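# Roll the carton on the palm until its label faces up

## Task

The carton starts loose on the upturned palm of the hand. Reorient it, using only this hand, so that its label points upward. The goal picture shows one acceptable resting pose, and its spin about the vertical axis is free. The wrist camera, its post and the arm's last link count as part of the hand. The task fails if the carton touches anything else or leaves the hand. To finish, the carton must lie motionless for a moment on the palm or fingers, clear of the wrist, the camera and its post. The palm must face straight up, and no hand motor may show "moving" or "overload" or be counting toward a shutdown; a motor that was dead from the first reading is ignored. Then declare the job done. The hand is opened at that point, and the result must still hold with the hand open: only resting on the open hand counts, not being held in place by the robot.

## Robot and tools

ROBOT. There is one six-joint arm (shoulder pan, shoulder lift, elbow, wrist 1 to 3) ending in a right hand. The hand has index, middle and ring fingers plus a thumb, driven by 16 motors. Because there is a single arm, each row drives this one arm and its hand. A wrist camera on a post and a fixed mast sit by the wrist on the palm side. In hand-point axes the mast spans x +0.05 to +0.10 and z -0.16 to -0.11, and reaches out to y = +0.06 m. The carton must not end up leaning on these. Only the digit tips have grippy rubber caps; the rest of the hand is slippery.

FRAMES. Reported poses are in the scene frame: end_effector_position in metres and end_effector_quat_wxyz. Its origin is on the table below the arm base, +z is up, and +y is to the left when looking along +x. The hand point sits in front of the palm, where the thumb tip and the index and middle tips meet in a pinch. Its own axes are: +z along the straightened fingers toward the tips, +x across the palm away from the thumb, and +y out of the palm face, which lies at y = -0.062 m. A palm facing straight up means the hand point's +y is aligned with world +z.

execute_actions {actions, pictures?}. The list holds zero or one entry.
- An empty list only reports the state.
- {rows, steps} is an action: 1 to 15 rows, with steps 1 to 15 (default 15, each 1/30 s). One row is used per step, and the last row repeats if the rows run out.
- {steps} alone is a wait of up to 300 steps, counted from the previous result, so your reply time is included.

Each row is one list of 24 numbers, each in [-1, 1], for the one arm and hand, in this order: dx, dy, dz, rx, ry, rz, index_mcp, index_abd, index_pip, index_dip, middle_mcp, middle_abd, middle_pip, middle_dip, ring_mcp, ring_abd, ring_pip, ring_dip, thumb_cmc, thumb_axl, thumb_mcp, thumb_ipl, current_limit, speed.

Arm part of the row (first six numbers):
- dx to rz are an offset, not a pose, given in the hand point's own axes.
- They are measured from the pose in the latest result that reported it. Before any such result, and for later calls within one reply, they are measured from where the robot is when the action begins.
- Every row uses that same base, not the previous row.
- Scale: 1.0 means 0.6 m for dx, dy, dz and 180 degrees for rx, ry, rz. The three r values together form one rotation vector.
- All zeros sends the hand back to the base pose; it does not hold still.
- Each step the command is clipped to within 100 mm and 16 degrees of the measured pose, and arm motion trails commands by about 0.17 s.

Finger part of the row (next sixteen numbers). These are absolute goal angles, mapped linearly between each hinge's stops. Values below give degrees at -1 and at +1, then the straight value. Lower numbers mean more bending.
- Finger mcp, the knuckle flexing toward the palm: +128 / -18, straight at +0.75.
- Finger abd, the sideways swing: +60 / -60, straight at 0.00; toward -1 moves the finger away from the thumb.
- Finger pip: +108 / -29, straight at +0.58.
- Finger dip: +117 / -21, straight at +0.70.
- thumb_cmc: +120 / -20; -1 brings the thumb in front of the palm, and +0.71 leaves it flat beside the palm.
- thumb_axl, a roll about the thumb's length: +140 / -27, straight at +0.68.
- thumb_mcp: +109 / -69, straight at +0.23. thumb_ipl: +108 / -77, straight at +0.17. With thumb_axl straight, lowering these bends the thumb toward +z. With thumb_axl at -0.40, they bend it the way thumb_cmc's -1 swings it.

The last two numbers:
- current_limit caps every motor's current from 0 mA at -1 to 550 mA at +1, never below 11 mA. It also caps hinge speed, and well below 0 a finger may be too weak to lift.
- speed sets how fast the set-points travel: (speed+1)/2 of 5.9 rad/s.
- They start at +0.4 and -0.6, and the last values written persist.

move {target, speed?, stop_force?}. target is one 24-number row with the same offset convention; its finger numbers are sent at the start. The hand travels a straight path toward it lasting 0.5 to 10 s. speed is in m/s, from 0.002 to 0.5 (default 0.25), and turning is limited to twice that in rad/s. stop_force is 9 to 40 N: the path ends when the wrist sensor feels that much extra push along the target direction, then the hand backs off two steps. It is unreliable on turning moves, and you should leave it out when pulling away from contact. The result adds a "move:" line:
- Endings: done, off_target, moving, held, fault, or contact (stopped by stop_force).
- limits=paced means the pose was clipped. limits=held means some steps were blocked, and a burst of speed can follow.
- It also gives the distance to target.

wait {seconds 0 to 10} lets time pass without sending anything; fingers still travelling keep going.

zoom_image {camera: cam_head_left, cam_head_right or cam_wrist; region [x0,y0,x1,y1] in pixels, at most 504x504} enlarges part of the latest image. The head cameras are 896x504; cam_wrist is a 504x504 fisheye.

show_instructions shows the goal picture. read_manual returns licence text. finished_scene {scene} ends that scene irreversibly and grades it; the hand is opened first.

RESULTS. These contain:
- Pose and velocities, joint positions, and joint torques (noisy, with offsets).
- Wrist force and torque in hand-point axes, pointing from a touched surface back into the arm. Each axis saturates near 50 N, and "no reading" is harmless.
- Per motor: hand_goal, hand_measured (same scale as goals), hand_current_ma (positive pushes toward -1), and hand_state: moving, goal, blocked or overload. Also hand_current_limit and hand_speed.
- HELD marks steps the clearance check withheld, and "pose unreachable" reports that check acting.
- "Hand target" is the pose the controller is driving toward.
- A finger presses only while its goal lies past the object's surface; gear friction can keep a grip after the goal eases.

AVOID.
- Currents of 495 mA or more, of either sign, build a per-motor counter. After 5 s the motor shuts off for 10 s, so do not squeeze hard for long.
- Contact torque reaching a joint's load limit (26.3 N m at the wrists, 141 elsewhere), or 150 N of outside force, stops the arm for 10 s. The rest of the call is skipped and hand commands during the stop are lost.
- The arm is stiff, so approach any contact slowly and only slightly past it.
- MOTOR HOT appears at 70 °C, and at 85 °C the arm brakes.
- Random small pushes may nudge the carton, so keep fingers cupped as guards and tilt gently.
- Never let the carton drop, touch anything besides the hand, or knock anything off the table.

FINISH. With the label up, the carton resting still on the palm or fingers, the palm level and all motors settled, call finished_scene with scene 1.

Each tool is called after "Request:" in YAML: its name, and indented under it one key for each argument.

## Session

Request:
show_instructions:

Request:
execute_actions:
  actions: []

Reference images for this scene: goal picture from the wrist camera place.

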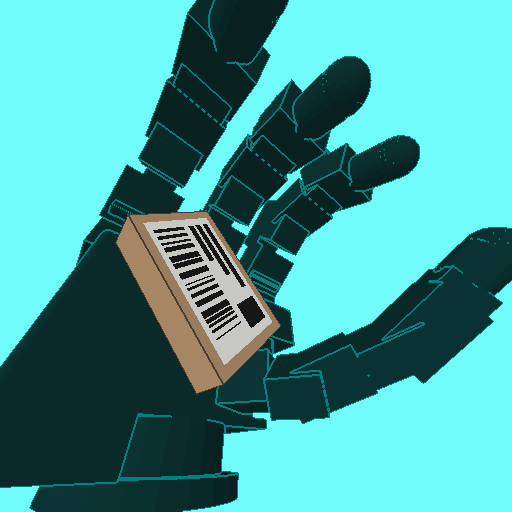

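Scene clock: 0.00 s of 4800.00 s.
end_effector_position=(+0.6004, +0.0857, +0.5064) hand_goal=(+0.046, +0.000, -0.008, +0.280, +0.046, +0.000, -0.008, +0.280, +0.046, +0.000, -0.008, +0.280, -0.104, +0.266, +0.032, -0.018) hand_measured=(+0.062, +0.000, -0.006, +0.282, +0.060, +0.000, -0.006, +0.282, +0.060, +0.000, -0.006, +0.282, -0.090, +0.270, +0.034, -0.016) hand_current_ma=(+89, +0, +13, +12, +81, +0, +0, +12, +81, +0, +13, +12, +67, +25, +11, +11) hand_state=(goal, goal, goal, goal, goal, goal, overload, goal, goal, goal, goal, goal, goal, goal, goal, goal) hand_current_limit=0.40 hand_speed=-0.60 end_effector_quat_wxyz=(+0.486, +0.454, +0.533, +0.524) end_effector_velocity=(-0.000, -0.000, +0.001) end_effector_angular_velocity=(+0.000, -0.002, +0.000)
Joint positions: [-0.146 -1.207  2.222 -4.178 -1.304 -0.04 ]
Joint velocities: [ 0.     0.    -0.001 -0.001  0.     0.001]
Joint torques (N m, as the arm reports them, + toward a larger angle): no reading
Wrist force (N, on the end effector, along its own x y z axes, offset not removed): no reading
Wrist torque (N m, same axes, about the end effector's origin, offset not removed): no reading
Hand target: +0.600, +0.086, +0.506; +0.486, +0.454, +0.533, +0.524
camera_calibration (this result's frames):
cam_wrist: T_world_to_cam=[[0.0774531, -0.729054, 0.680059, -0.302496], [-0.688125, -0.532678, -0.492684, 0.65633], [0.721446, -0.429806, -0.542938, -0.000521099], [0, 0, 0, 1]] pos_world=[0.475442, 0.128853, 0.528795]

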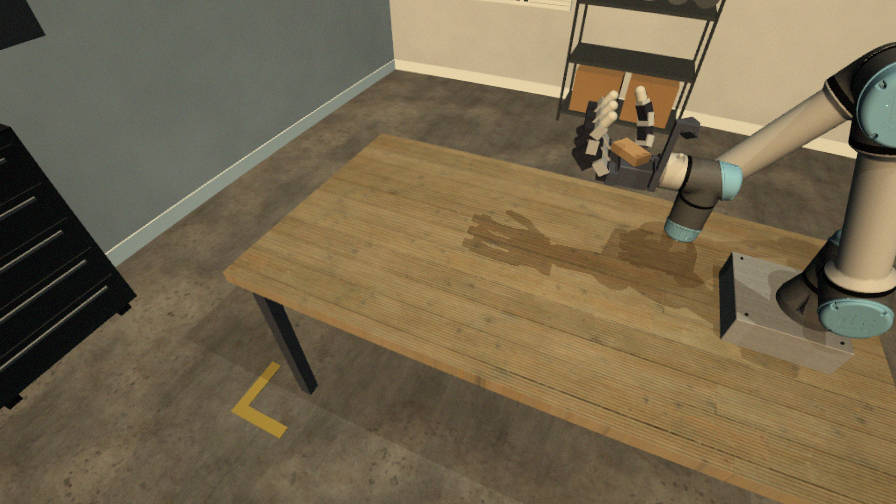

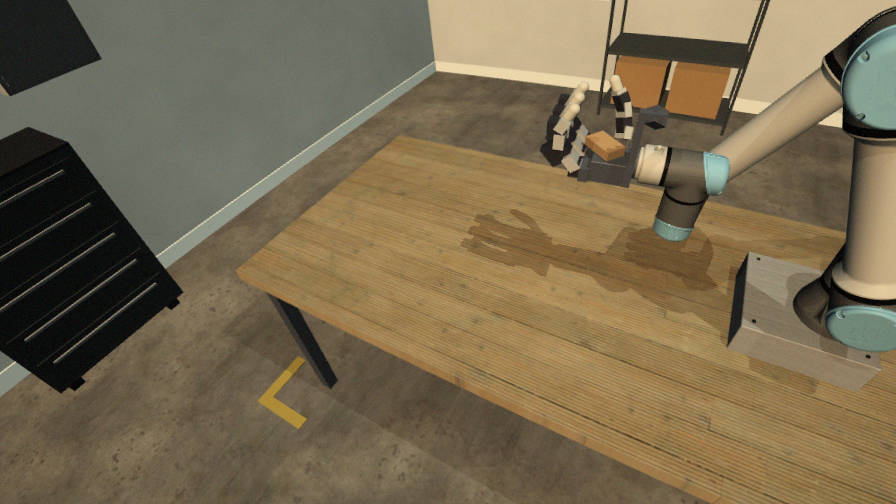

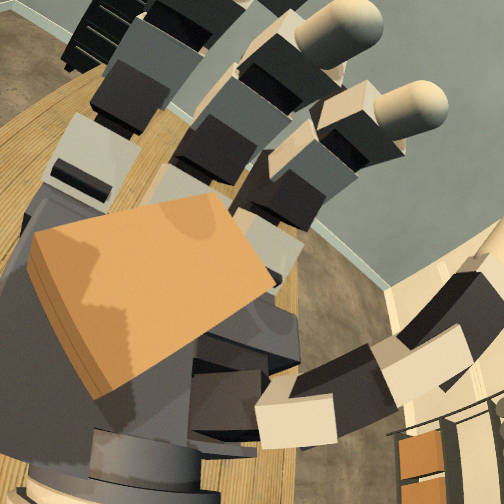

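Request:
move:
  target: [0,-0.06,0.02,0.28,0,0.0135, -0.5,0,0.3,0.478, -0.48,0,1,0.7, -0.5,0,0.3,0.478, -0.3,0.266,0.3,0.17, 0.4,-0.5]
  speed: 0.15

Scene clock: 9.17 s of 4800.00 s.
end_effector_position=(+0.6136, +0.0856, +0.4711) hand_goal=(-0.500, +0.000, +0.300, +0.478, -0.480, +0.000, +1.000, +0.700, -0.500, +0.000, +0.300, +0.478, -0.300, +0.266, +0.300, +0.170) hand_measured=(-0.492, +0.000, +0.298, +0.476, -0.474, +0.000, -0.006, +0.698, -0.492, +0.000, +0.300, +0.476, -0.290, +0.268, +0.300, +0.168) hand_current_ma=(+38, +0, -5, -13, +37, +0, +0, -14, +48, +0, -4, -13, +49, +11, -6, -11) hand_state=(goal, goal, goal, goal, goal, goal, overload, goal, goal, goal, goal, goal, goal, goal, goal, goal) hand_current_limit=0.40 hand_speed=-0.50 end_effector_quat_wxyz=(+0.236, +0.629, +0.695, +0.258) end_effector_velocity=(+0.000, -0.000, -0.001) end_effector_angular_velocity=(-0.000, +0.010, -0.001)
Joint positions: [-0.11  -1.697  2.087 -2.664 -1.438 -0.165]
Joint velocities: [ 0.001  0.    -0.006  0.016 -0.002  0.   ]
Joint torques (N m, as the arm reports them, + toward a larger angle): [  7.39 -26.87 -29.76  -1.82  -1.15  -1.61]
Wrist force (N, on the end effector, along its own x y z axes, offset not removed): [1.3 0.0 0.3]
Wrist torque (N m, same axes, about the end effector's origin, offset not removed): [0.01 -0.18 0.32]
Hand target: +0.614, +0.086, +0.471; +0.236, +0.629, +0.695, +0.257
Off the commanded pose: 0.001 m, 0 deg.
move: done
camera_calibration (this result's frames):
cam_wrist: T_world_to_cam=[[0.566255, -0.707383, 0.423042, -0.460279], [-0.823274, -0.51013, 0.248973, 0.379517], [0.0396876, -0.489262, -0.871233, 0.548808], [0, 0, 0, 1]] pos_world=[0.551301, 0.136521, 0.578368]

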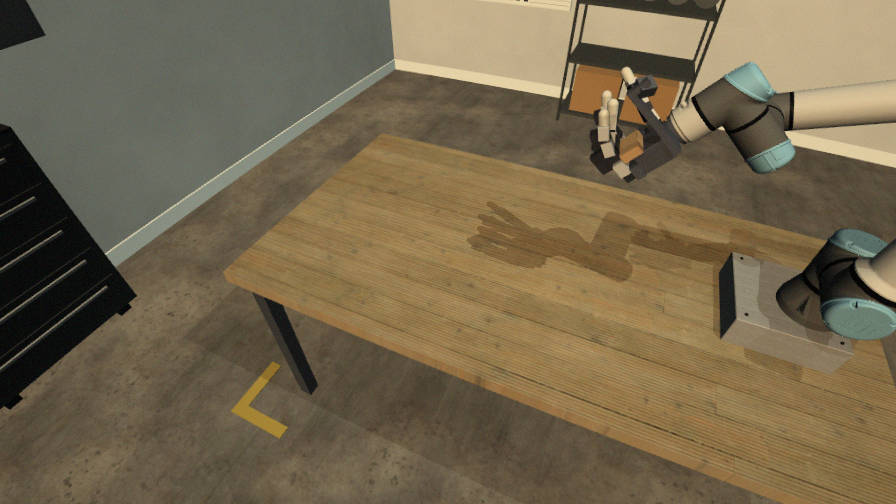

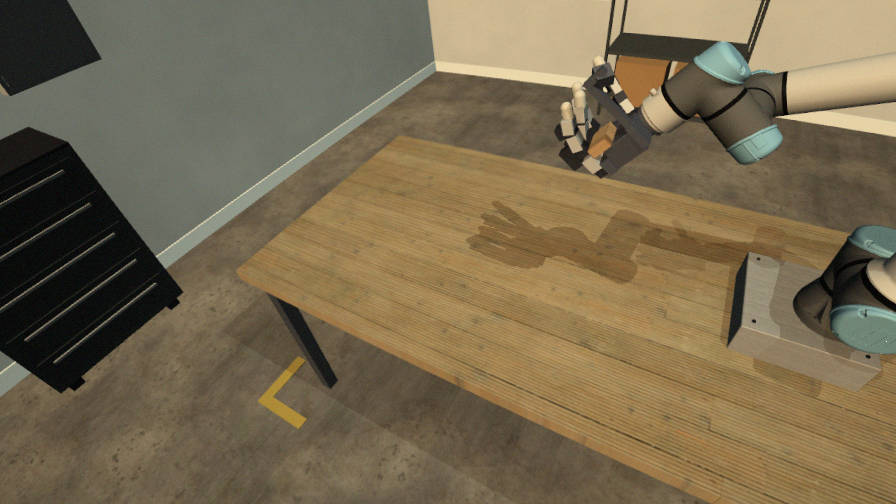

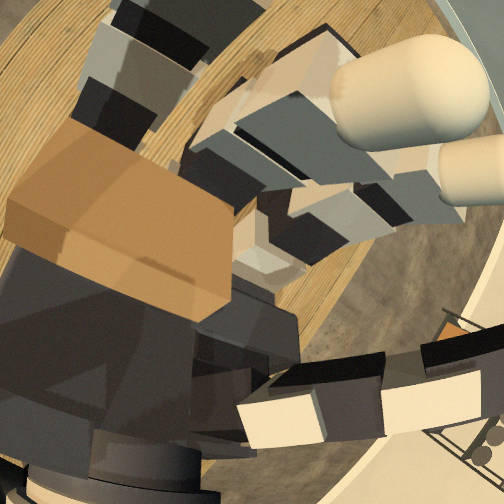

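Request:
move:
  target: [0,-0.02,0.08,0.28,0,0, -0.6,0,0.2,0.4, -0.6,0,1,-0.17, -0.61,0.15,-0.15,0.12, -0.3,0.266,0.3,0.17, 0.4,-0.7]
  speed: 0.18

Request:
zoom_image:
  camera: "cam_head_left"
  region: [510, 60, 690, 200]

Scene clock: 13.57 s of 4800.00 s.
end_effector_position=(+0.6360, +0.0876, +0.4265) hand_goal=(-0.600, +0.000, +0.200, +0.400, -0.600, +0.000, +1.000, -0.170, -0.610, +0.150, -0.150, +0.120, -0.300, +0.266, +0.300, +0.170) hand_measured=(-0.580, +0.000, +0.206, +0.402, -0.580, +0.000, -0.006, -0.168, -0.590, +0.146, -0.148, +0.122, -0.298, +0.268, +0.298, +0.168) hand_current_ma=(+107, +0, +26, +14, +105, +0, +0, +12, +122, -13, +15, +12, +10, +11, -20, -11) hand_state=(goal, goal, goal, goal, goal, goal, overload, goal, blocked, goal, goal, goal, goal, goal, goal, goal) hand_current_limit=0.40 hand_speed=-0.70 end_effector_quat_wxyz=(-0.054, +0.670, +0.738, -0.063) end_effector_velocity=(+0.000, +0.000, -0.001) end_effector_angular_velocity=(-0.001, +0.013, +0.001)
Joint positions: [-0.039 -1.352  1.311 -1.367 -1.601 -0.136]
Joint velocities: [ 0.001  0.008 -0.012  0.016 -0.001  0.   ]
Joint torques (N m, as the arm reports them, + toward a larger angle): [  6.35 -26.92 -30.95  -0.5   -1.44   1.25]
Wrist force (N, on the end effector, along its own x y z axes, offset not removed): [2.5 -1.0 -0.4]
Wrist torque (N m, same axes, about the end effector's origin, offset not removed): [0.23 -0.29 0.49]
Hand target: +0.636, +0.088, +0.427; -0.054, +0.670, +0.738, -0.063
Off the commanded pose: 0.000 m, 0 deg.
move: done
camera_calibration (this result's frames):
cam_wrist: T_world_to_cam=[[0.709327, -0.6964, -0.109007, -0.317763], [-0.321689, -0.457427, 0.829022, -0.160968], [-0.627193, -0.552981, -0.548489, 0.802086], [0, 0, 0, 1]] pos_world=[0.676679, 0.148617, 0.538743]

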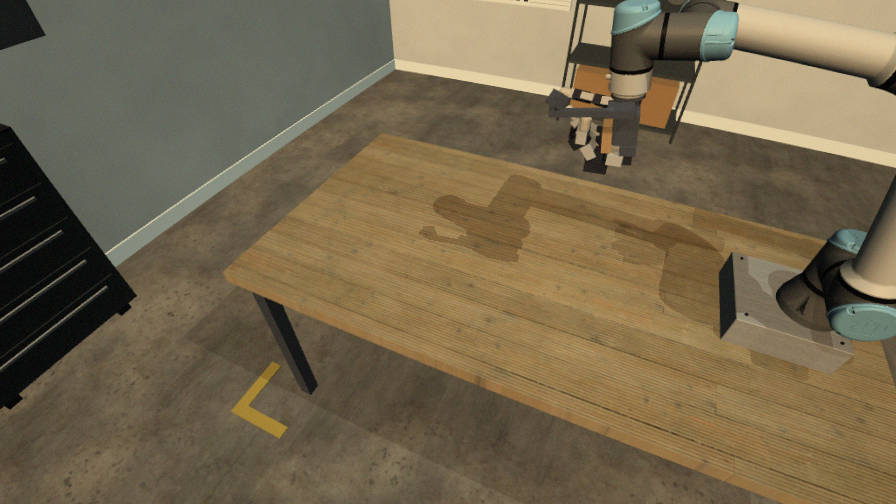

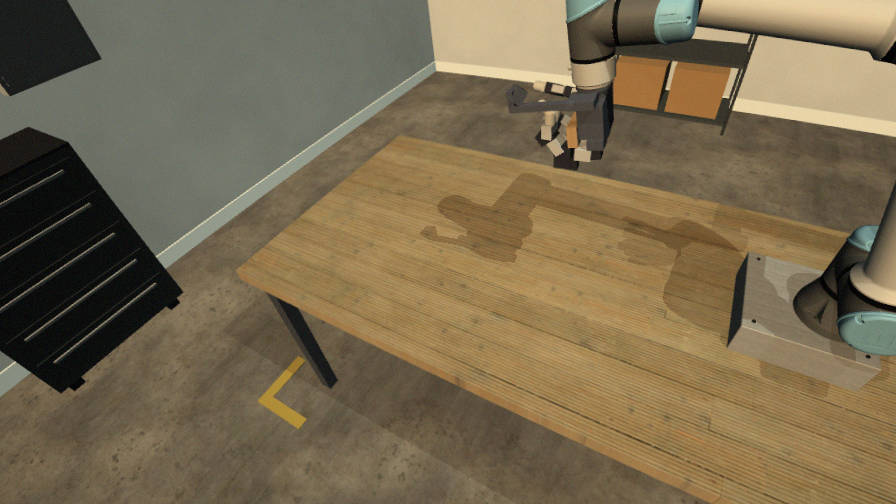

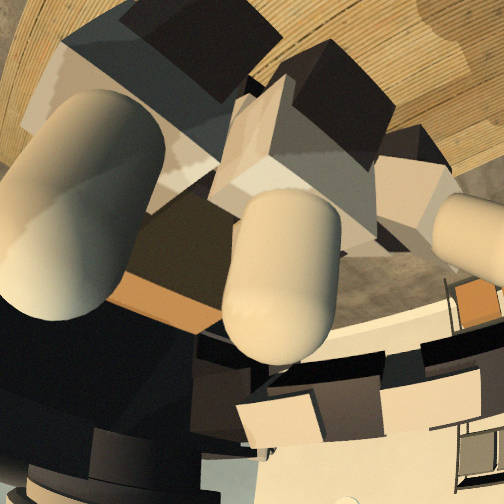

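Region (510, 60, 690, 200) of cam_head_left's 896x504 image, scaled by 2.800, with more detail than that image has.

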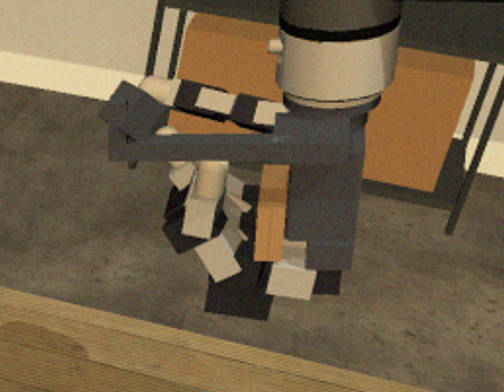

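φ≈100°. Tilt on to ~125°, dropping/retracting a bit for reach.

Request:
move:
  target: [0,-0.05,0.08,0.14,0,0, -0.6,0,0.2,0.4, -0.6,0,1,-0.17, -0.61,0.15,-0.15,0.12, -0.3,0.266,0.3,0.17, 0.4,-0.7]
  speed: 0.12

Request:
zoom_image:
  camera: "cam_head_left"
  region: [510, 80, 690, 220]

Scene clock: 16.63 s of 4800.00 s.
end_effector_position=(+0.5987, +0.0836, +0.3840) hand_goal=(-0.600, +0.000, +0.200, +0.400, -0.600, +0.000, +1.000, -0.170, -0.610, +0.150, -0.150, +0.120, -0.300, +0.266, +0.300, +0.170) hand_measured=(-0.580, +0.000, +0.206, +0.402, -0.580, +0.000, +0.004, -0.168, -0.590, +0.146, -0.148, +0.122, -0.300, +0.268, +0.298, +0.168) hand_current_ma=(+107, +0, +26, +14, +106, +0, +0, +12, +122, -13, +16, +12, -1, +11, -20, -11) hand_state=(goal, goal, goal, goal, goal, goal, overload, goal, blocked, goal, goal, goal, goal, goal, goal, goal) hand_current_limit=0.40 hand_speed=-0.70 end_effector_quat_wxyz=(-0.198, +0.642, +0.706, -0.222) end_effector_velocity=(-0.001, +0.000, -0.001) end_effector_angular_velocity=(-0.001, +0.010, +0.001)
Joint positions: [-0.025 -1.132  1.028 -0.867 -1.648 -0.098]
Joint velocities: [ 0.001  0.006 -0.007  0.011 -0.001  0.   ]
Joint torques (N m, as the arm reports them, + toward a larger angle): [  7.21 -39.   -29.23   0.93  -1.47   1.35]
Wrist force (N, on the end effector, along its own x y z axes, offset not removed): [4.1 -0.9 -2.1]
Wrist torque (N m, same axes, about the end effector's origin, offset not removed): [0.41 -0.51 0.53]
Hand target: +0.599, +0.084, +0.384; -0.198, +0.642, +0.706, -0.222
Off the commanded pose: 0.000 m, 0 deg.
move: done
camera_calibration (this result's frames):
cam_wrist: T_world_to_cam=[[0.601336, -0.708518, -0.369321, -0.133039], [0.0624341, -0.41915, 0.905768, -0.4021], [-0.796553, -0.567729, -0.207814, 0.724991], [0, 0, 0, 1]] pos_world=[0.6826, 0.148798, 0.465739]

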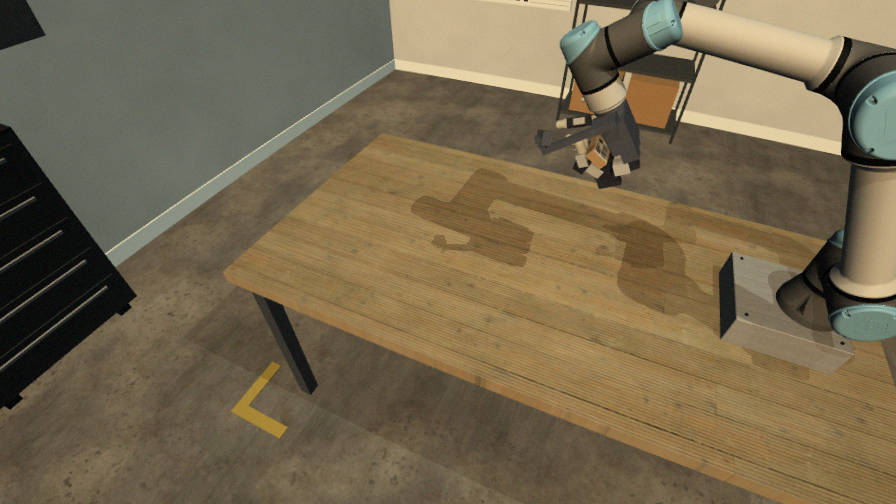

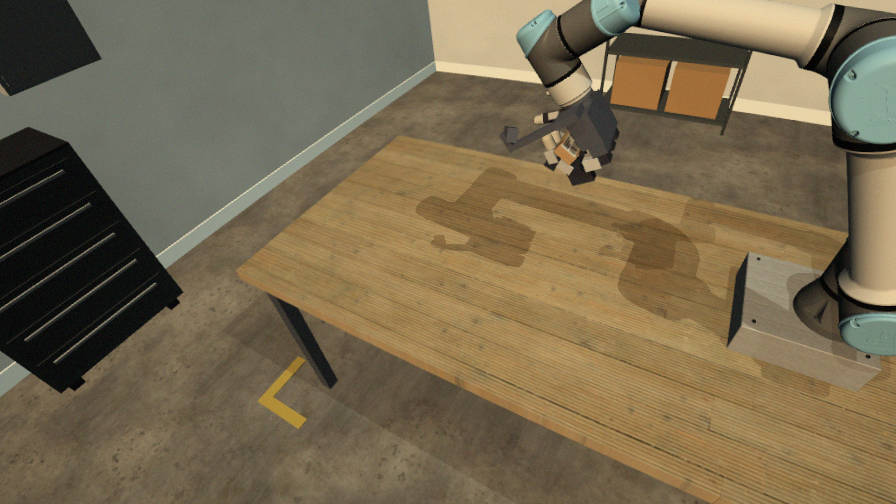

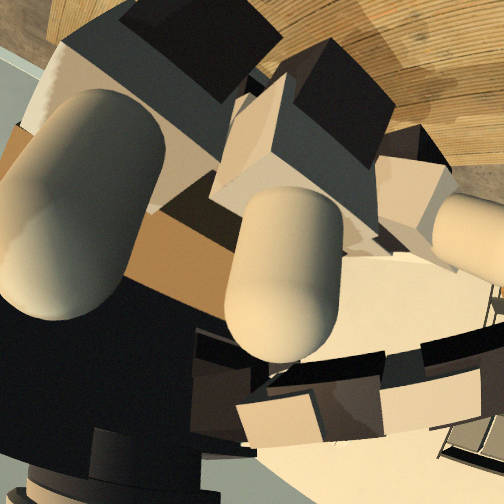

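Region (510, 80, 690, 220) of cam_head_left's 896x504 image, scaled by 2.800, with more detail than that image has.

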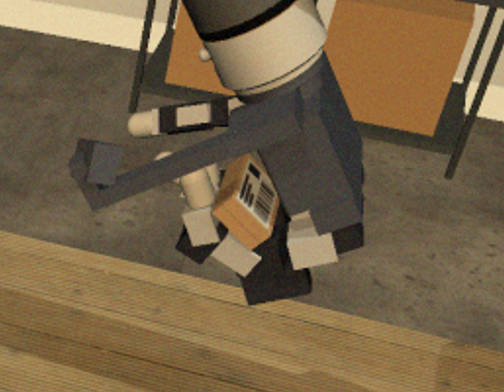

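Request:
move:
  target: [0,0.03,-0.05,-0.305,0,0, -0.1,0,0.1,0.3, -0.02,0,1,0.3, -0.02,0.15,0.0,0.12, -0.3,0.266,0.3,0.17, 0.4,-0.93]
  speed: 0.15

Request:
zoom_image:
  camera: "cam_head_left"
  region: [510, 80, 690, 220]

Scene clock: 27.13 s of 4800.00 s.
end_effector_position=(+0.6303, +0.0868, +0.3990) hand_goal=(-0.100, +0.000, +0.100, +0.300, -0.020, +0.000, +1.000, +0.300, -0.020, +0.150, +0.000, +0.120, -0.300, +0.266, +0.300, +0.170) hand_measured=(-0.090, +0.000, +0.110, +0.304, -0.010, +0.000, +0.284, +0.298, -0.008, +0.146, +0.002, +0.122, -0.300, +0.268, +0.298, +0.168) hand_current_ma=(+53, +0, +46, +18, +58, +0, +0, -11, +65, -13, +9, +12, -1, +11, -20, -11) hand_state=(goal, goal, goal, goal, goal, goal, overload, goal, goal, goal, goal, goal, goal, goal, goal, goal) hand_current_limit=0.40 hand_speed=-0.93 end_effector_quat_wxyz=(+0.120, +0.661, +0.729, +0.129) end_effector_velocity=(+0.000, -0.001, +0.000) end_effector_angular_velocity=(+0.000, -0.001, -0.001)
Joint positions: [-0.077 -1.582  1.91  -2.249 -1.516 -0.169]
Joint velocities: [-0.001 -0.    -0.001  0.     0.    -0.   ]
Joint torques (N m, as the arm reports them, + toward a larger angle): [ -6.72 -34.08 -15.6   -6.04   1.42   1.39]
Wrist force (N, on the end effector, along its own x y z axes, offset not removed): [2.7 1.5 0.7]
Wrist torque (N m, same axes, about the end effector's origin, offset not removed): [0.29 -0.36 0.20]
Hand target: +0.630, +0.087, +0.399; +0.120, +0.661, +0.729, +0.129
Off the commanded pose: 0.001 m, 0 deg.
move: moving (no rest 5 s after the path's end)
camera_calibration (this result's frames):
cam_wrist: T_world_to_cam=[[0.681516, -0.6972, 0.222371, -0.431828], [-0.681806, -0.494541, 0.539045, 0.205619], [-0.26585, -0.518982, -0.812392, 0.657573], [0, 0, 0, 1]] pos_world=[0.609306, 0.141885, 0.519396]

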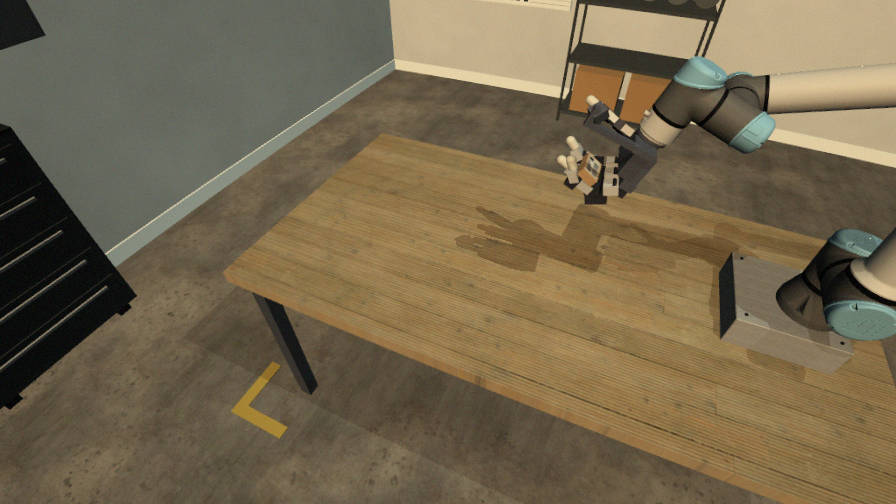

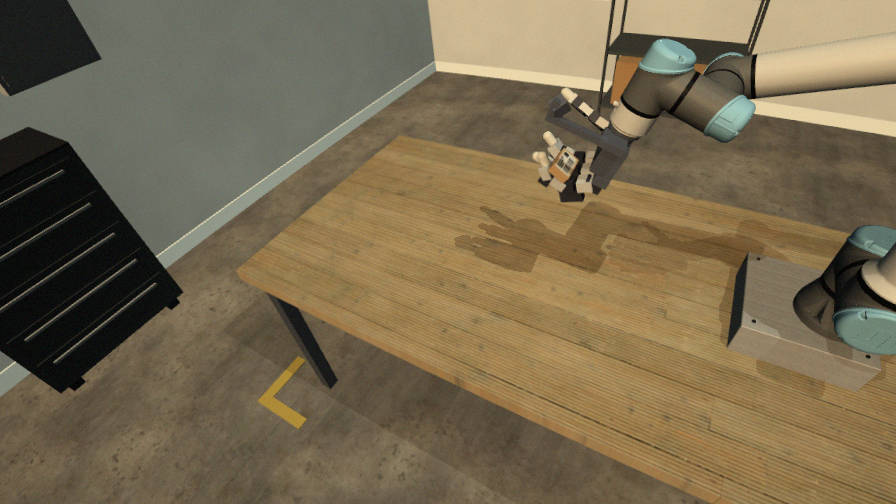

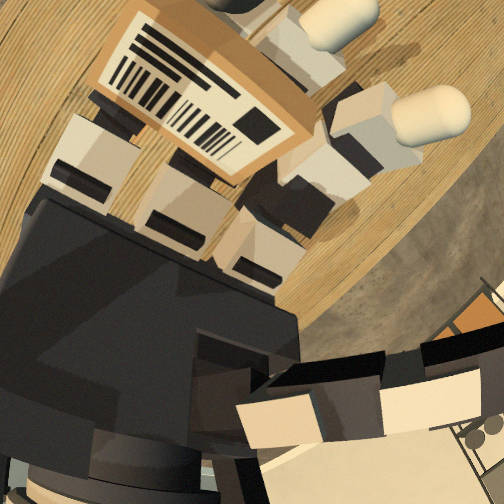

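Region (510, 80, 690, 220) of cam_head_left's 896x504 image, scaled by 2.800, with more detail than that image has.

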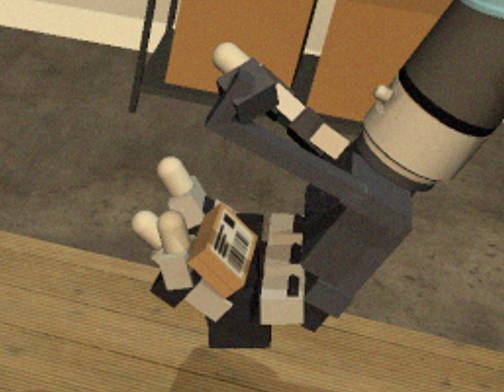

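Request:
execute_actions:
  actions:
    - {"rows": [[0,0,0,0,0,0, -0.1,0,0.1,0.3, -0.02,0,1,-0.4, -0.02,0.15,0.0,0.12, -0.3,0.266,0.3,0.17, 0.4,-0.3]], "steps": 15}
  pictures: false

Request:
move:
  target: [0,0.0,-0.04,-0.22,0,0, 0.25,0,0.2,0.3, 0.34,0,1,-0.4, 0.34,0.15,0.36,0.0, -0.3,0.266,0.3,0.17, 0.4,-0.94]
  speed: 0.15

Request:
zoom_image:
  camera: "cam_head_left"
  region: [510, 80, 690, 220]

Scene clock: 28.83 s of 4800.00 s.
end_effector_position=(+0.6303, +0.0868, +0.3990) hand_goal=(-0.100, +0.000, +0.100, +0.300, -0.020, +0.000, +1.000, -0.400, -0.020, +0.150, +0.000, +0.120, -0.300, +0.266, +0.300, +0.170) hand_measured=(-0.090, +0.000, +0.110, +0.304, -0.010, +0.000, +0.358, -0.134, -0.008, +0.146, +0.002, +0.122, -0.300, +0.268, +0.298, +0.168) hand_current_ma=(+53, +0, +46, +18, +58, +0, +0, +55, +65, -13, +9, +12, -1, +11, -20, -11) hand_state=(goal, goal, goal, goal, goal, goal, overload, moving, goal, goal, goal, goal, goal, goal, goal, goal) hand_current_limit=0.40 hand_speed=-0.30 end_effector_quat_wxyz=(+0.120, +0.661, +0.729, +0.129) end_effector_velocity=(+0.000, -0.000, +0.001) end_effector_angular_velocity=(-0.000, -0.001, +0.000)
Joint positions: [-0.077 -1.582  1.91  -2.249 -1.516 -0.169]
Joint velocities: [-0.001 -0.    -0.001  0.001  0.    -0.001]
Joint torques (N m, as the arm reports them, + toward a larger angle): [ -7.36 -33.75 -15.68  -6.03   1.42   1.37]
Wrist force (N, on the end effector, along its own x y z axes, offset not removed): [3.2 2.7 1.7]
Wrist torque (N m, same axes, about the end effector's origin, offset not removed): [0.36 -0.37 0.46]
Hand target: +0.630, +0.087, +0.399; +0.120, +0.661, +0.729, +0.129
Off the commanded pose: 0.000 m, 0 deg.
Steps of this call (steps 1 to 36: nothing new was sent; steps 37 to 51: all 15 steps of this action). Readings (end_effector_position | what the end effector reports):
37: (+0.6303, +0.0868, +0.3990) | hand_goal=(-0.100, +0.000, +0.100, +0.300, -0.020, +0.000, +1.000, -0.400, -0.020, +0.150, +0.000, +0.120, -0.300, +0.266, +0.300, +0.170) hand_measured=(-0.090, +0.000, +0.110, +0.304, -0.010, +0.000, +0.340, +0.298, -0.008, +0.146, +0.002, +0.122, -0.300, +0.268, +0.298, +0.168) hand_current_ma=(+53, +0, +46, +18, +58, +0, +0, -11, +65, -13, +9, +12, -1, +11, -20, -11) hand_state=(goal, goal, goal, goal, goal, goal, overload, moving, goal, goal, goal, goal, goal, goal, goal, goal) hand_current_limit=0.40 hand_speed=-0.30
38: (+0.6303, +0.0868, +0.3990) | hand_goal=(-0.100, +0.000, +0.100, +0.300, -0.020, +0.000, +1.000, -0.400, -0.020, +0.150, +0.000, +0.120, -0.300, +0.266, +0.300, +0.170) hand_measured=(-0.090, +0.000, +0.110, +0.304, -0.010, +0.000, +0.340, +0.296, -0.008, +0.146, +0.002, +0.122, -0.300, +0.268, +0.298, +0.168) hand_current_ma=(+53, +0, +46, +18, +59, +0, +0, +153, +65, -13, +9, +12, -1, +11, -20, -11) hand_state=(goal, goal, goal, goal, goal, goal, overload, moving, goal, goal, goal, goal, goal, goal, goal, goal) hand_current_limit=0.40 hand_speed=-0.30
40: (+0.6303, +0.0868, +0.3990) | hand_goal=(-0.100, +0.000, +0.100, +0.300, -0.020, +0.000, +1.000, -0.400, -0.020, +0.150, +0.000, +0.120, -0.300, +0.266, +0.300, +0.170) hand_measured=(-0.090, +0.000, +0.110, +0.304, -0.010, +0.000, +0.344, +0.238, -0.008, +0.146, +0.002, +0.122, -0.300, +0.268, +0.298, +0.168) hand_current_ma=(+53, +0, +46, +18, +59, +0, +0, +101, +65, -13, +9, +12, -1, +11, -20, -11) hand_state=(goal, goal, goal, goal, goal, goal, overload, moving, goal, goal, goal, goal, goal, goal, goal, goal) hand_current_limit=0.40 hand_speed=-0.30
44: (+0.6303, +0.0868, +0.3990) | hand_goal=(-0.100, +0.000, +0.100, +0.300, -0.020, +0.000, +1.000, -0.400, -0.020, +0.150, +0.000, +0.120, -0.300, +0.266, +0.300, +0.170) hand_measured=(-0.090, +0.000, +0.110, +0.304, -0.010, +0.000, +0.350, +0.104, -0.008, +0.146, +0.002, +0.122, -0.300, +0.268, +0.298, +0.168) hand_current_ma=(+53, +0, +46, +18, +58, +0, +0, +76, +65, -13, +9, +12, -1, +11, -20, -11) hand_state=(goal, goal, goal, goal, goal, goal, overload, moving, goal, goal, goal, goal, goal, goal, goal, goal) hand_current_limit=0.40 hand_speed=-0.30
51: the state above

Scene clock: 32.13 s of 4800.00 s.
end_effector_position=(+0.6217, +0.0862, +0.4215) hand_goal=(+0.250, +0.000, +0.200, +0.300, +0.340, +0.000, +1.000, -0.400, +0.340, +0.150, +0.360, +0.000, -0.300, +0.266, +0.300, +0.170) hand_measured=(+0.260, +0.000, +0.200, +0.304, +0.350, +0.000, +0.366, -0.398, +0.352, +0.146, +0.362, +0.004, -0.298, +0.268, +0.298, +0.168) hand_current_ma=(+53, +0, +1, +17, +53, +0, +0, +14, +70, -13, +6, +17, +8, +11, -20, -11) hand_state=(goal, goal, goal, goal, goal, goal, overload, goal, goal, goal, goal, goal, goal, goal, goal, goal) hand_current_limit=0.40 hand_speed=-0.94 end_effector_quat_wxyz=(+0.336, +0.581, +0.643, +0.369) end_effector_velocity=(-0.000, -0.000, -0.000) end_effector_angular_velocity=(-0.000, -0.001, -0.000)
Joint positions: [-0.123 -1.436  2.291 -3.459 -1.38  -0.121]
Joint velocities: [-0.     0.002  0.001 -0.004  0.    -0.   ]
Joint torques (N m, as the arm reports them, + toward a larger angle): [ -7.04 -19.43  -9.18  -6.1    1.61   1.46]
Wrist force (N, on the end effector, along its own x y z axes, offset not removed): [4.0 -2.9 -1.1]
Wrist torque (N m, same axes, about the end effector's origin, offset not removed): [-0.22 -0.45 0.55]
Hand target: +0.622, +0.086, +0.421; +0.336, +0.581, +0.643, +0.369
Off the commanded pose: 0.000 m, 0 deg.
move: done
camera_calibration (this result's frames):
cam_wrist: T_world_to_cam=[[0.40398, -0.722493, 0.561074, -0.399485], [-0.855785, -0.515172, -0.04721, 0.544346], [0.323159, -0.461087, -0.826418, 0.307964], [0, 0, 0, 1]] pos_world=[0.527706, 0.133805, 0.504346]

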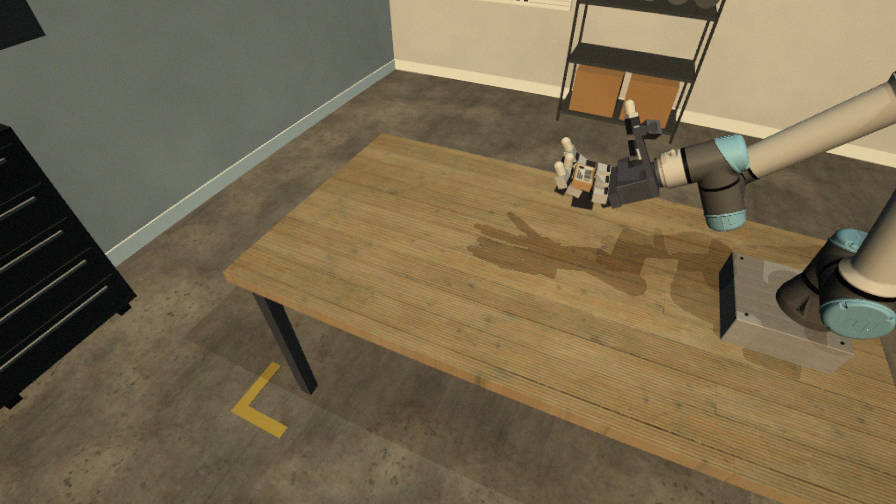

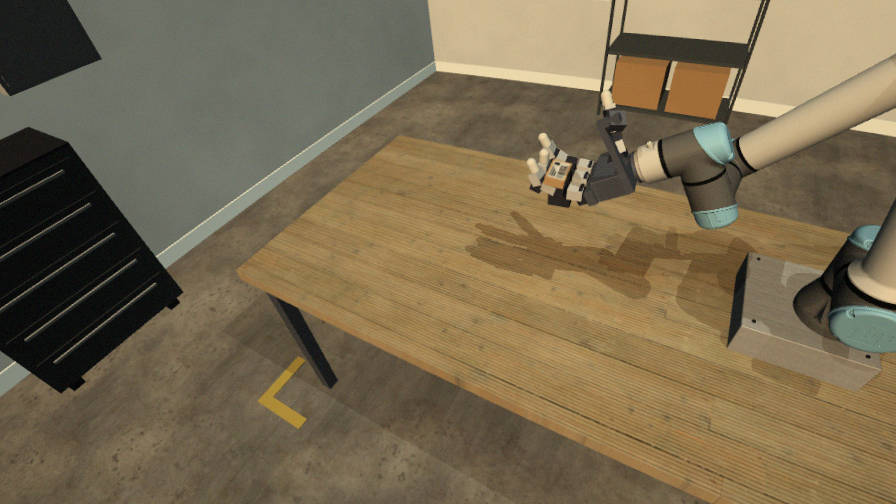

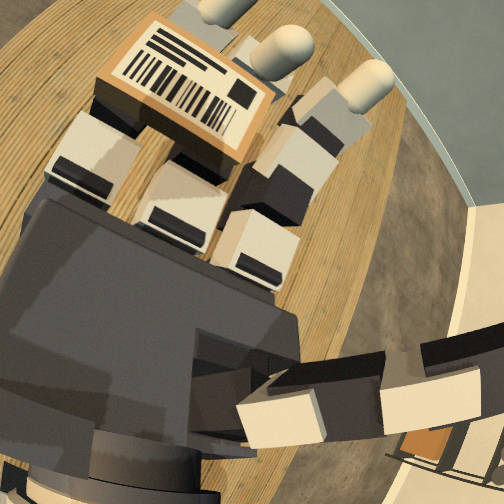

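Region (510, 80, 690, 220) of cam_head_left's 896x504 image, scaled by 2.800, with more detail than that image has.

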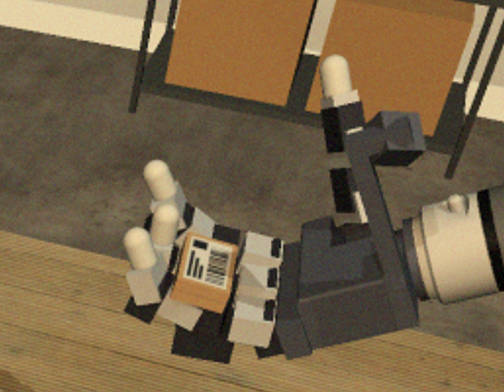

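Request:
move:
  target: [0,0.03,-0.01,-0.167,0,0, 0.3,0,0.2,0.3, 0.40,0,1,-0.4, 0.40,0.15,0.42,0.0, -0.3,0.266,0.3,0.17, 0.4,-0.94]
  speed: 0.15

Request:
zoom_image:
  camera: "cam_head_left"
  region: [520, 90, 700, 230]

Scene clock: 36.17 s of 4800.00 s.
end_effector_position=(+0.6253, +0.0867, +0.4397) hand_goal=(+0.300, +0.000, +0.200, +0.300, +0.400, +0.000, +1.000, -0.400, +0.400, +0.150, +0.420, +0.000, -0.300, +0.266, +0.300, +0.170) hand_measured=(+0.310, +0.000, +0.200, +0.302, +0.412, +0.000, +0.404, -0.398, +0.412, +0.146, +0.420, +0.002, -0.298, +0.268, +0.300, +0.168) hand_current_ma=(+54, +0, +1, +15, +65, +0, +0, +13, +68, -13, +4, +15, +12, +11, -3, -11) hand_state=(goal, goal, goal, goal, goal, goal, overload, goal, goal, goal, goal, goal, goal, goal, goal, goal) hand_current_limit=0.40 hand_speed=-0.94 end_effector_quat_wxyz=(+0.475, +0.474, +0.526, +0.523) end_effector_velocity=(-0.000, +0.000, +0.000) end_effector_angular_velocity=(+0.000, -0.007, +0.001)
Joint positions: [-0.117 -1.02   2.175 -4.294 -1.351 -0.008]
Joint velocities: [ 0.001  0.005 -0.004 -0.009 -0.     0.001]
Joint torques (N m, as the arm reports them, + toward a larger angle): [  7.11 -30.28 -17.09  -4.7   -1.33   1.39]
Wrist force (N, on the end effector, along its own x y z axes, offset not removed): [0.7 0.3 -0.4]
Wrist torque (N m, same axes, about the end effector's origin, offset not removed): [-0.01 -0.07 0.34]
Hand target: +0.625, +0.087, +0.440; +0.475, +0.473, +0.526, +0.523
Off the commanded pose: 0.000 m, 0 deg.
move: done
camera_calibration (this result's frames):
cam_wrist: T_world_to_cam=[[0.0827548, -0.753644, 0.652052, -0.247225], [-0.710331, -0.503525, -0.491825, 0.65206], [0.698986, -0.422472, -0.577006, -0.0258755], [0, 0, 0, 1]] pos_world=[0.501724, 0.131077, 0.466973]

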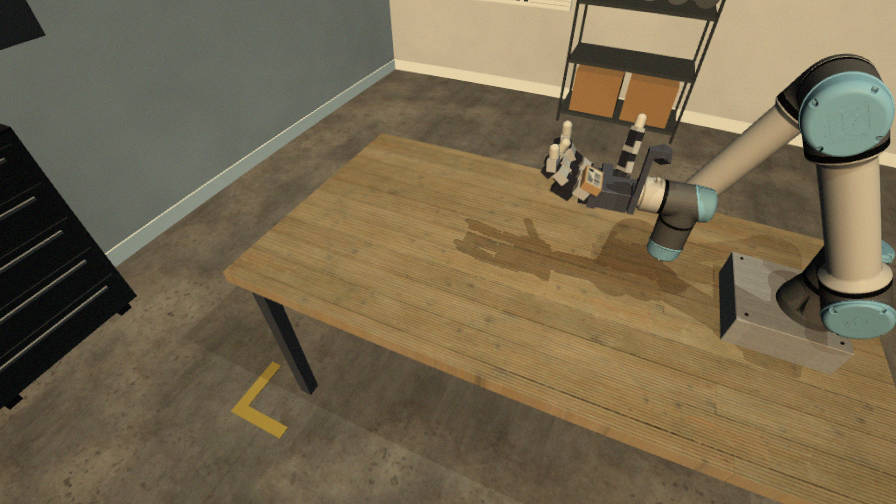

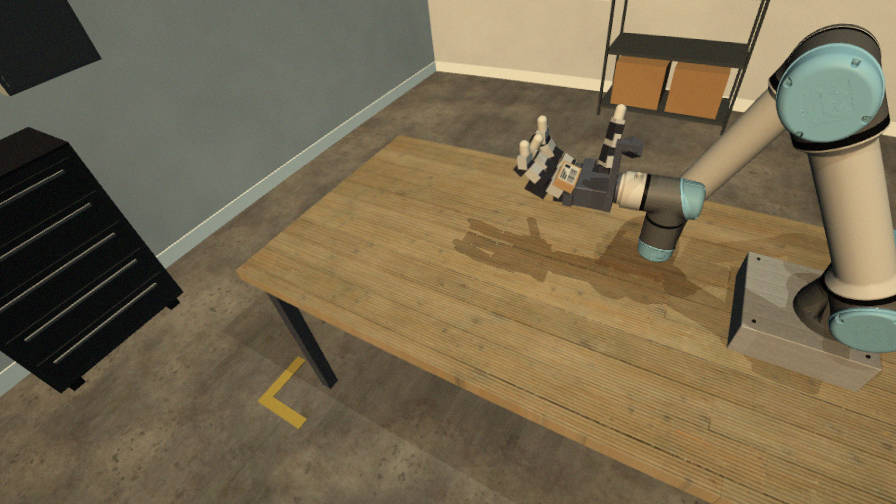

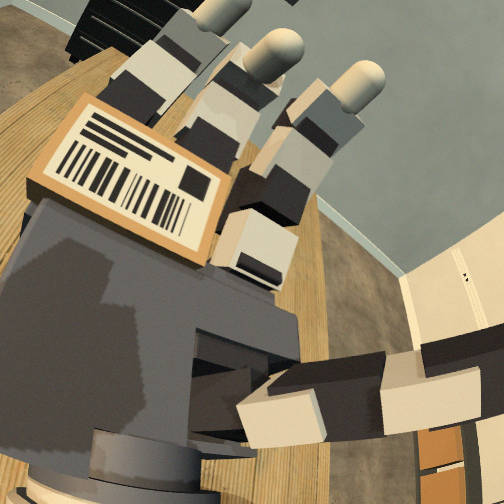

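Region (520, 90, 700, 230) of cam_head_left's 896x504 image, scaled by 2.800, with more detail than that image has.

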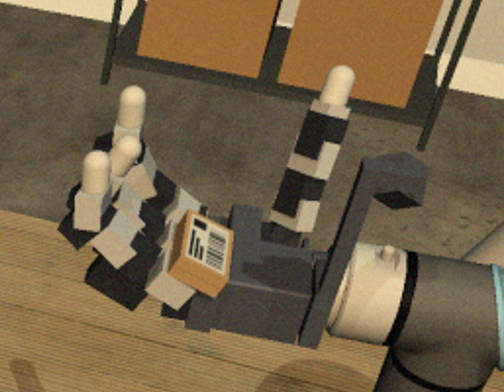

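Request:
move:
  target: [0,0,0,0,0,0, 0.5,0,0.2,0.3, 1,0,1,-0.6, 1,0,-0.08,-1, -0.3,0.266,0.3,0.17, 0.4,-0.75]
  speed: 0.15

Request:
zoom_image:
  camera: "cam_head_left"
  region: [520, 90, 700, 230]

Scene clock: 39.43 s of 4800.00 s.
end_effector_position=(+0.6253, +0.0867, +0.4397) hand_goal=(+0.500, +0.000, +0.200, +0.300, +1.000, +0.000, +1.000, -0.600, +1.000, +0.000, -0.080, -1.000, -0.300, +0.266, +0.300, +0.170) hand_measured=(+0.510, +0.000, +0.200, +0.302, +1.000, +0.000, +0.404, -0.598, +1.000, +0.004, -0.074, -0.998, -0.298, +0.268, +0.300, +0.168) hand_current_ma=(+51, +0, +1, +14, +1, +0, +0, +13, +1, +15, +35, +11, +12, +11, -3, -11) hand_state=(goal, goal, goal, goal, goal, goal, overload, goal, goal, goal, goal, goal, goal, goal, goal, goal) hand_current_limit=0.40 hand_speed=-0.75 end_effector_quat_wxyz=(+0.475, +0.474, +0.526, +0.523) end_effector_velocity=(-0.000, +0.000, -0.000) end_effector_angular_velocity=(+0.001, +0.000, +0.000)
Joint positions: [-0.117 -1.02   2.175 -4.294 -1.351 -0.008]
Joint velocities: [ 0.    -0.     0.001 -0.001 -0.     0.001]
Joint torques (N m, as the arm reports them, + toward a larger angle): [ -7.   -44.73  -3.23  -0.59   1.36  -1.65]
Wrist force (N, on the end effector, along its own x y z axes, offset not removed): [3.4 3.9 -3.0]
Wrist torque (N m, same axes, about the end effector's origin, offset not removed): [0.78 -0.48 0.50]
Hand target: +0.625, +0.087, +0.440; +0.475, +0.474, +0.526, +0.523
Off the commanded pose: 0.000 m, 0 deg.
move: done
camera_calibration (this result's frames):
cam_wrist: T_world_to_cam=[[0.0827656, -0.753644, 0.652051, -0.247228], [-0.710334, -0.503528, -0.491817, 0.652059], [0.698981, -0.422468, -0.577014, -0.02587], [0, 0, 0, 1]] pos_world=[0.501725, 0.131079, 0.466972]

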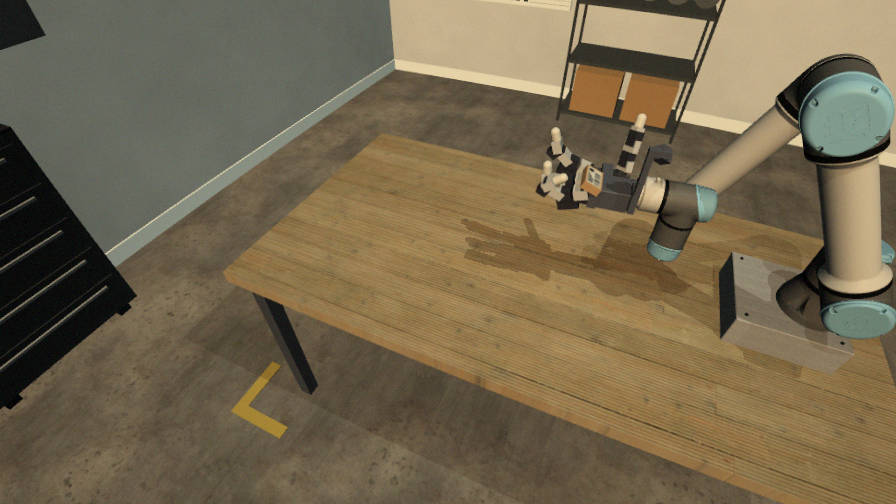

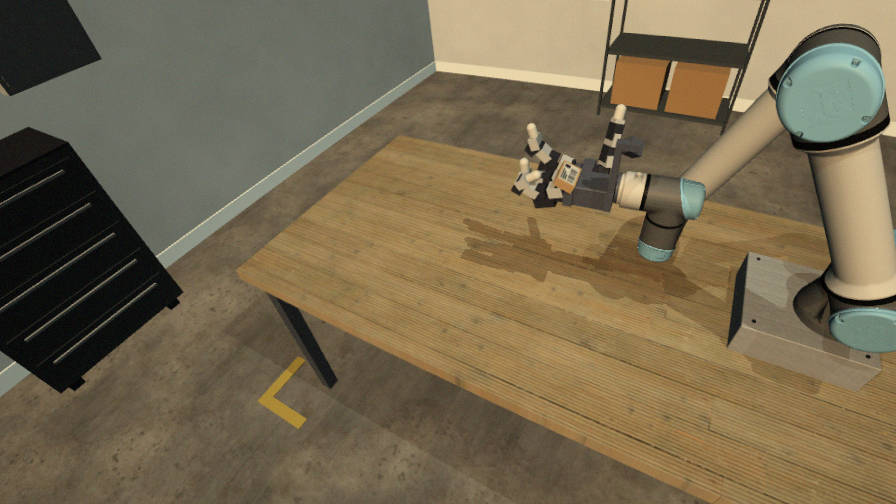

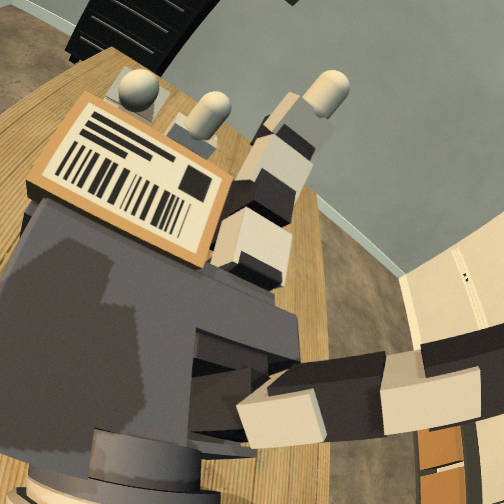

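Region (520, 90, 700, 230) of cam_head_left's 896x504 image, scaled by 2.800, with more detail than that image has.

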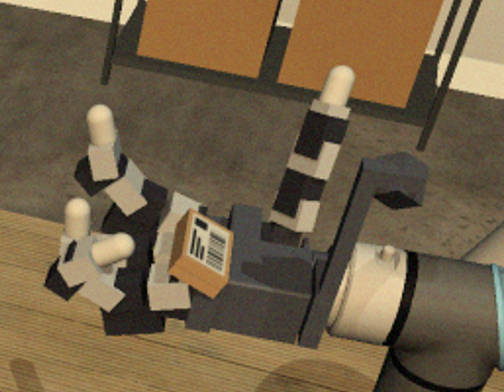

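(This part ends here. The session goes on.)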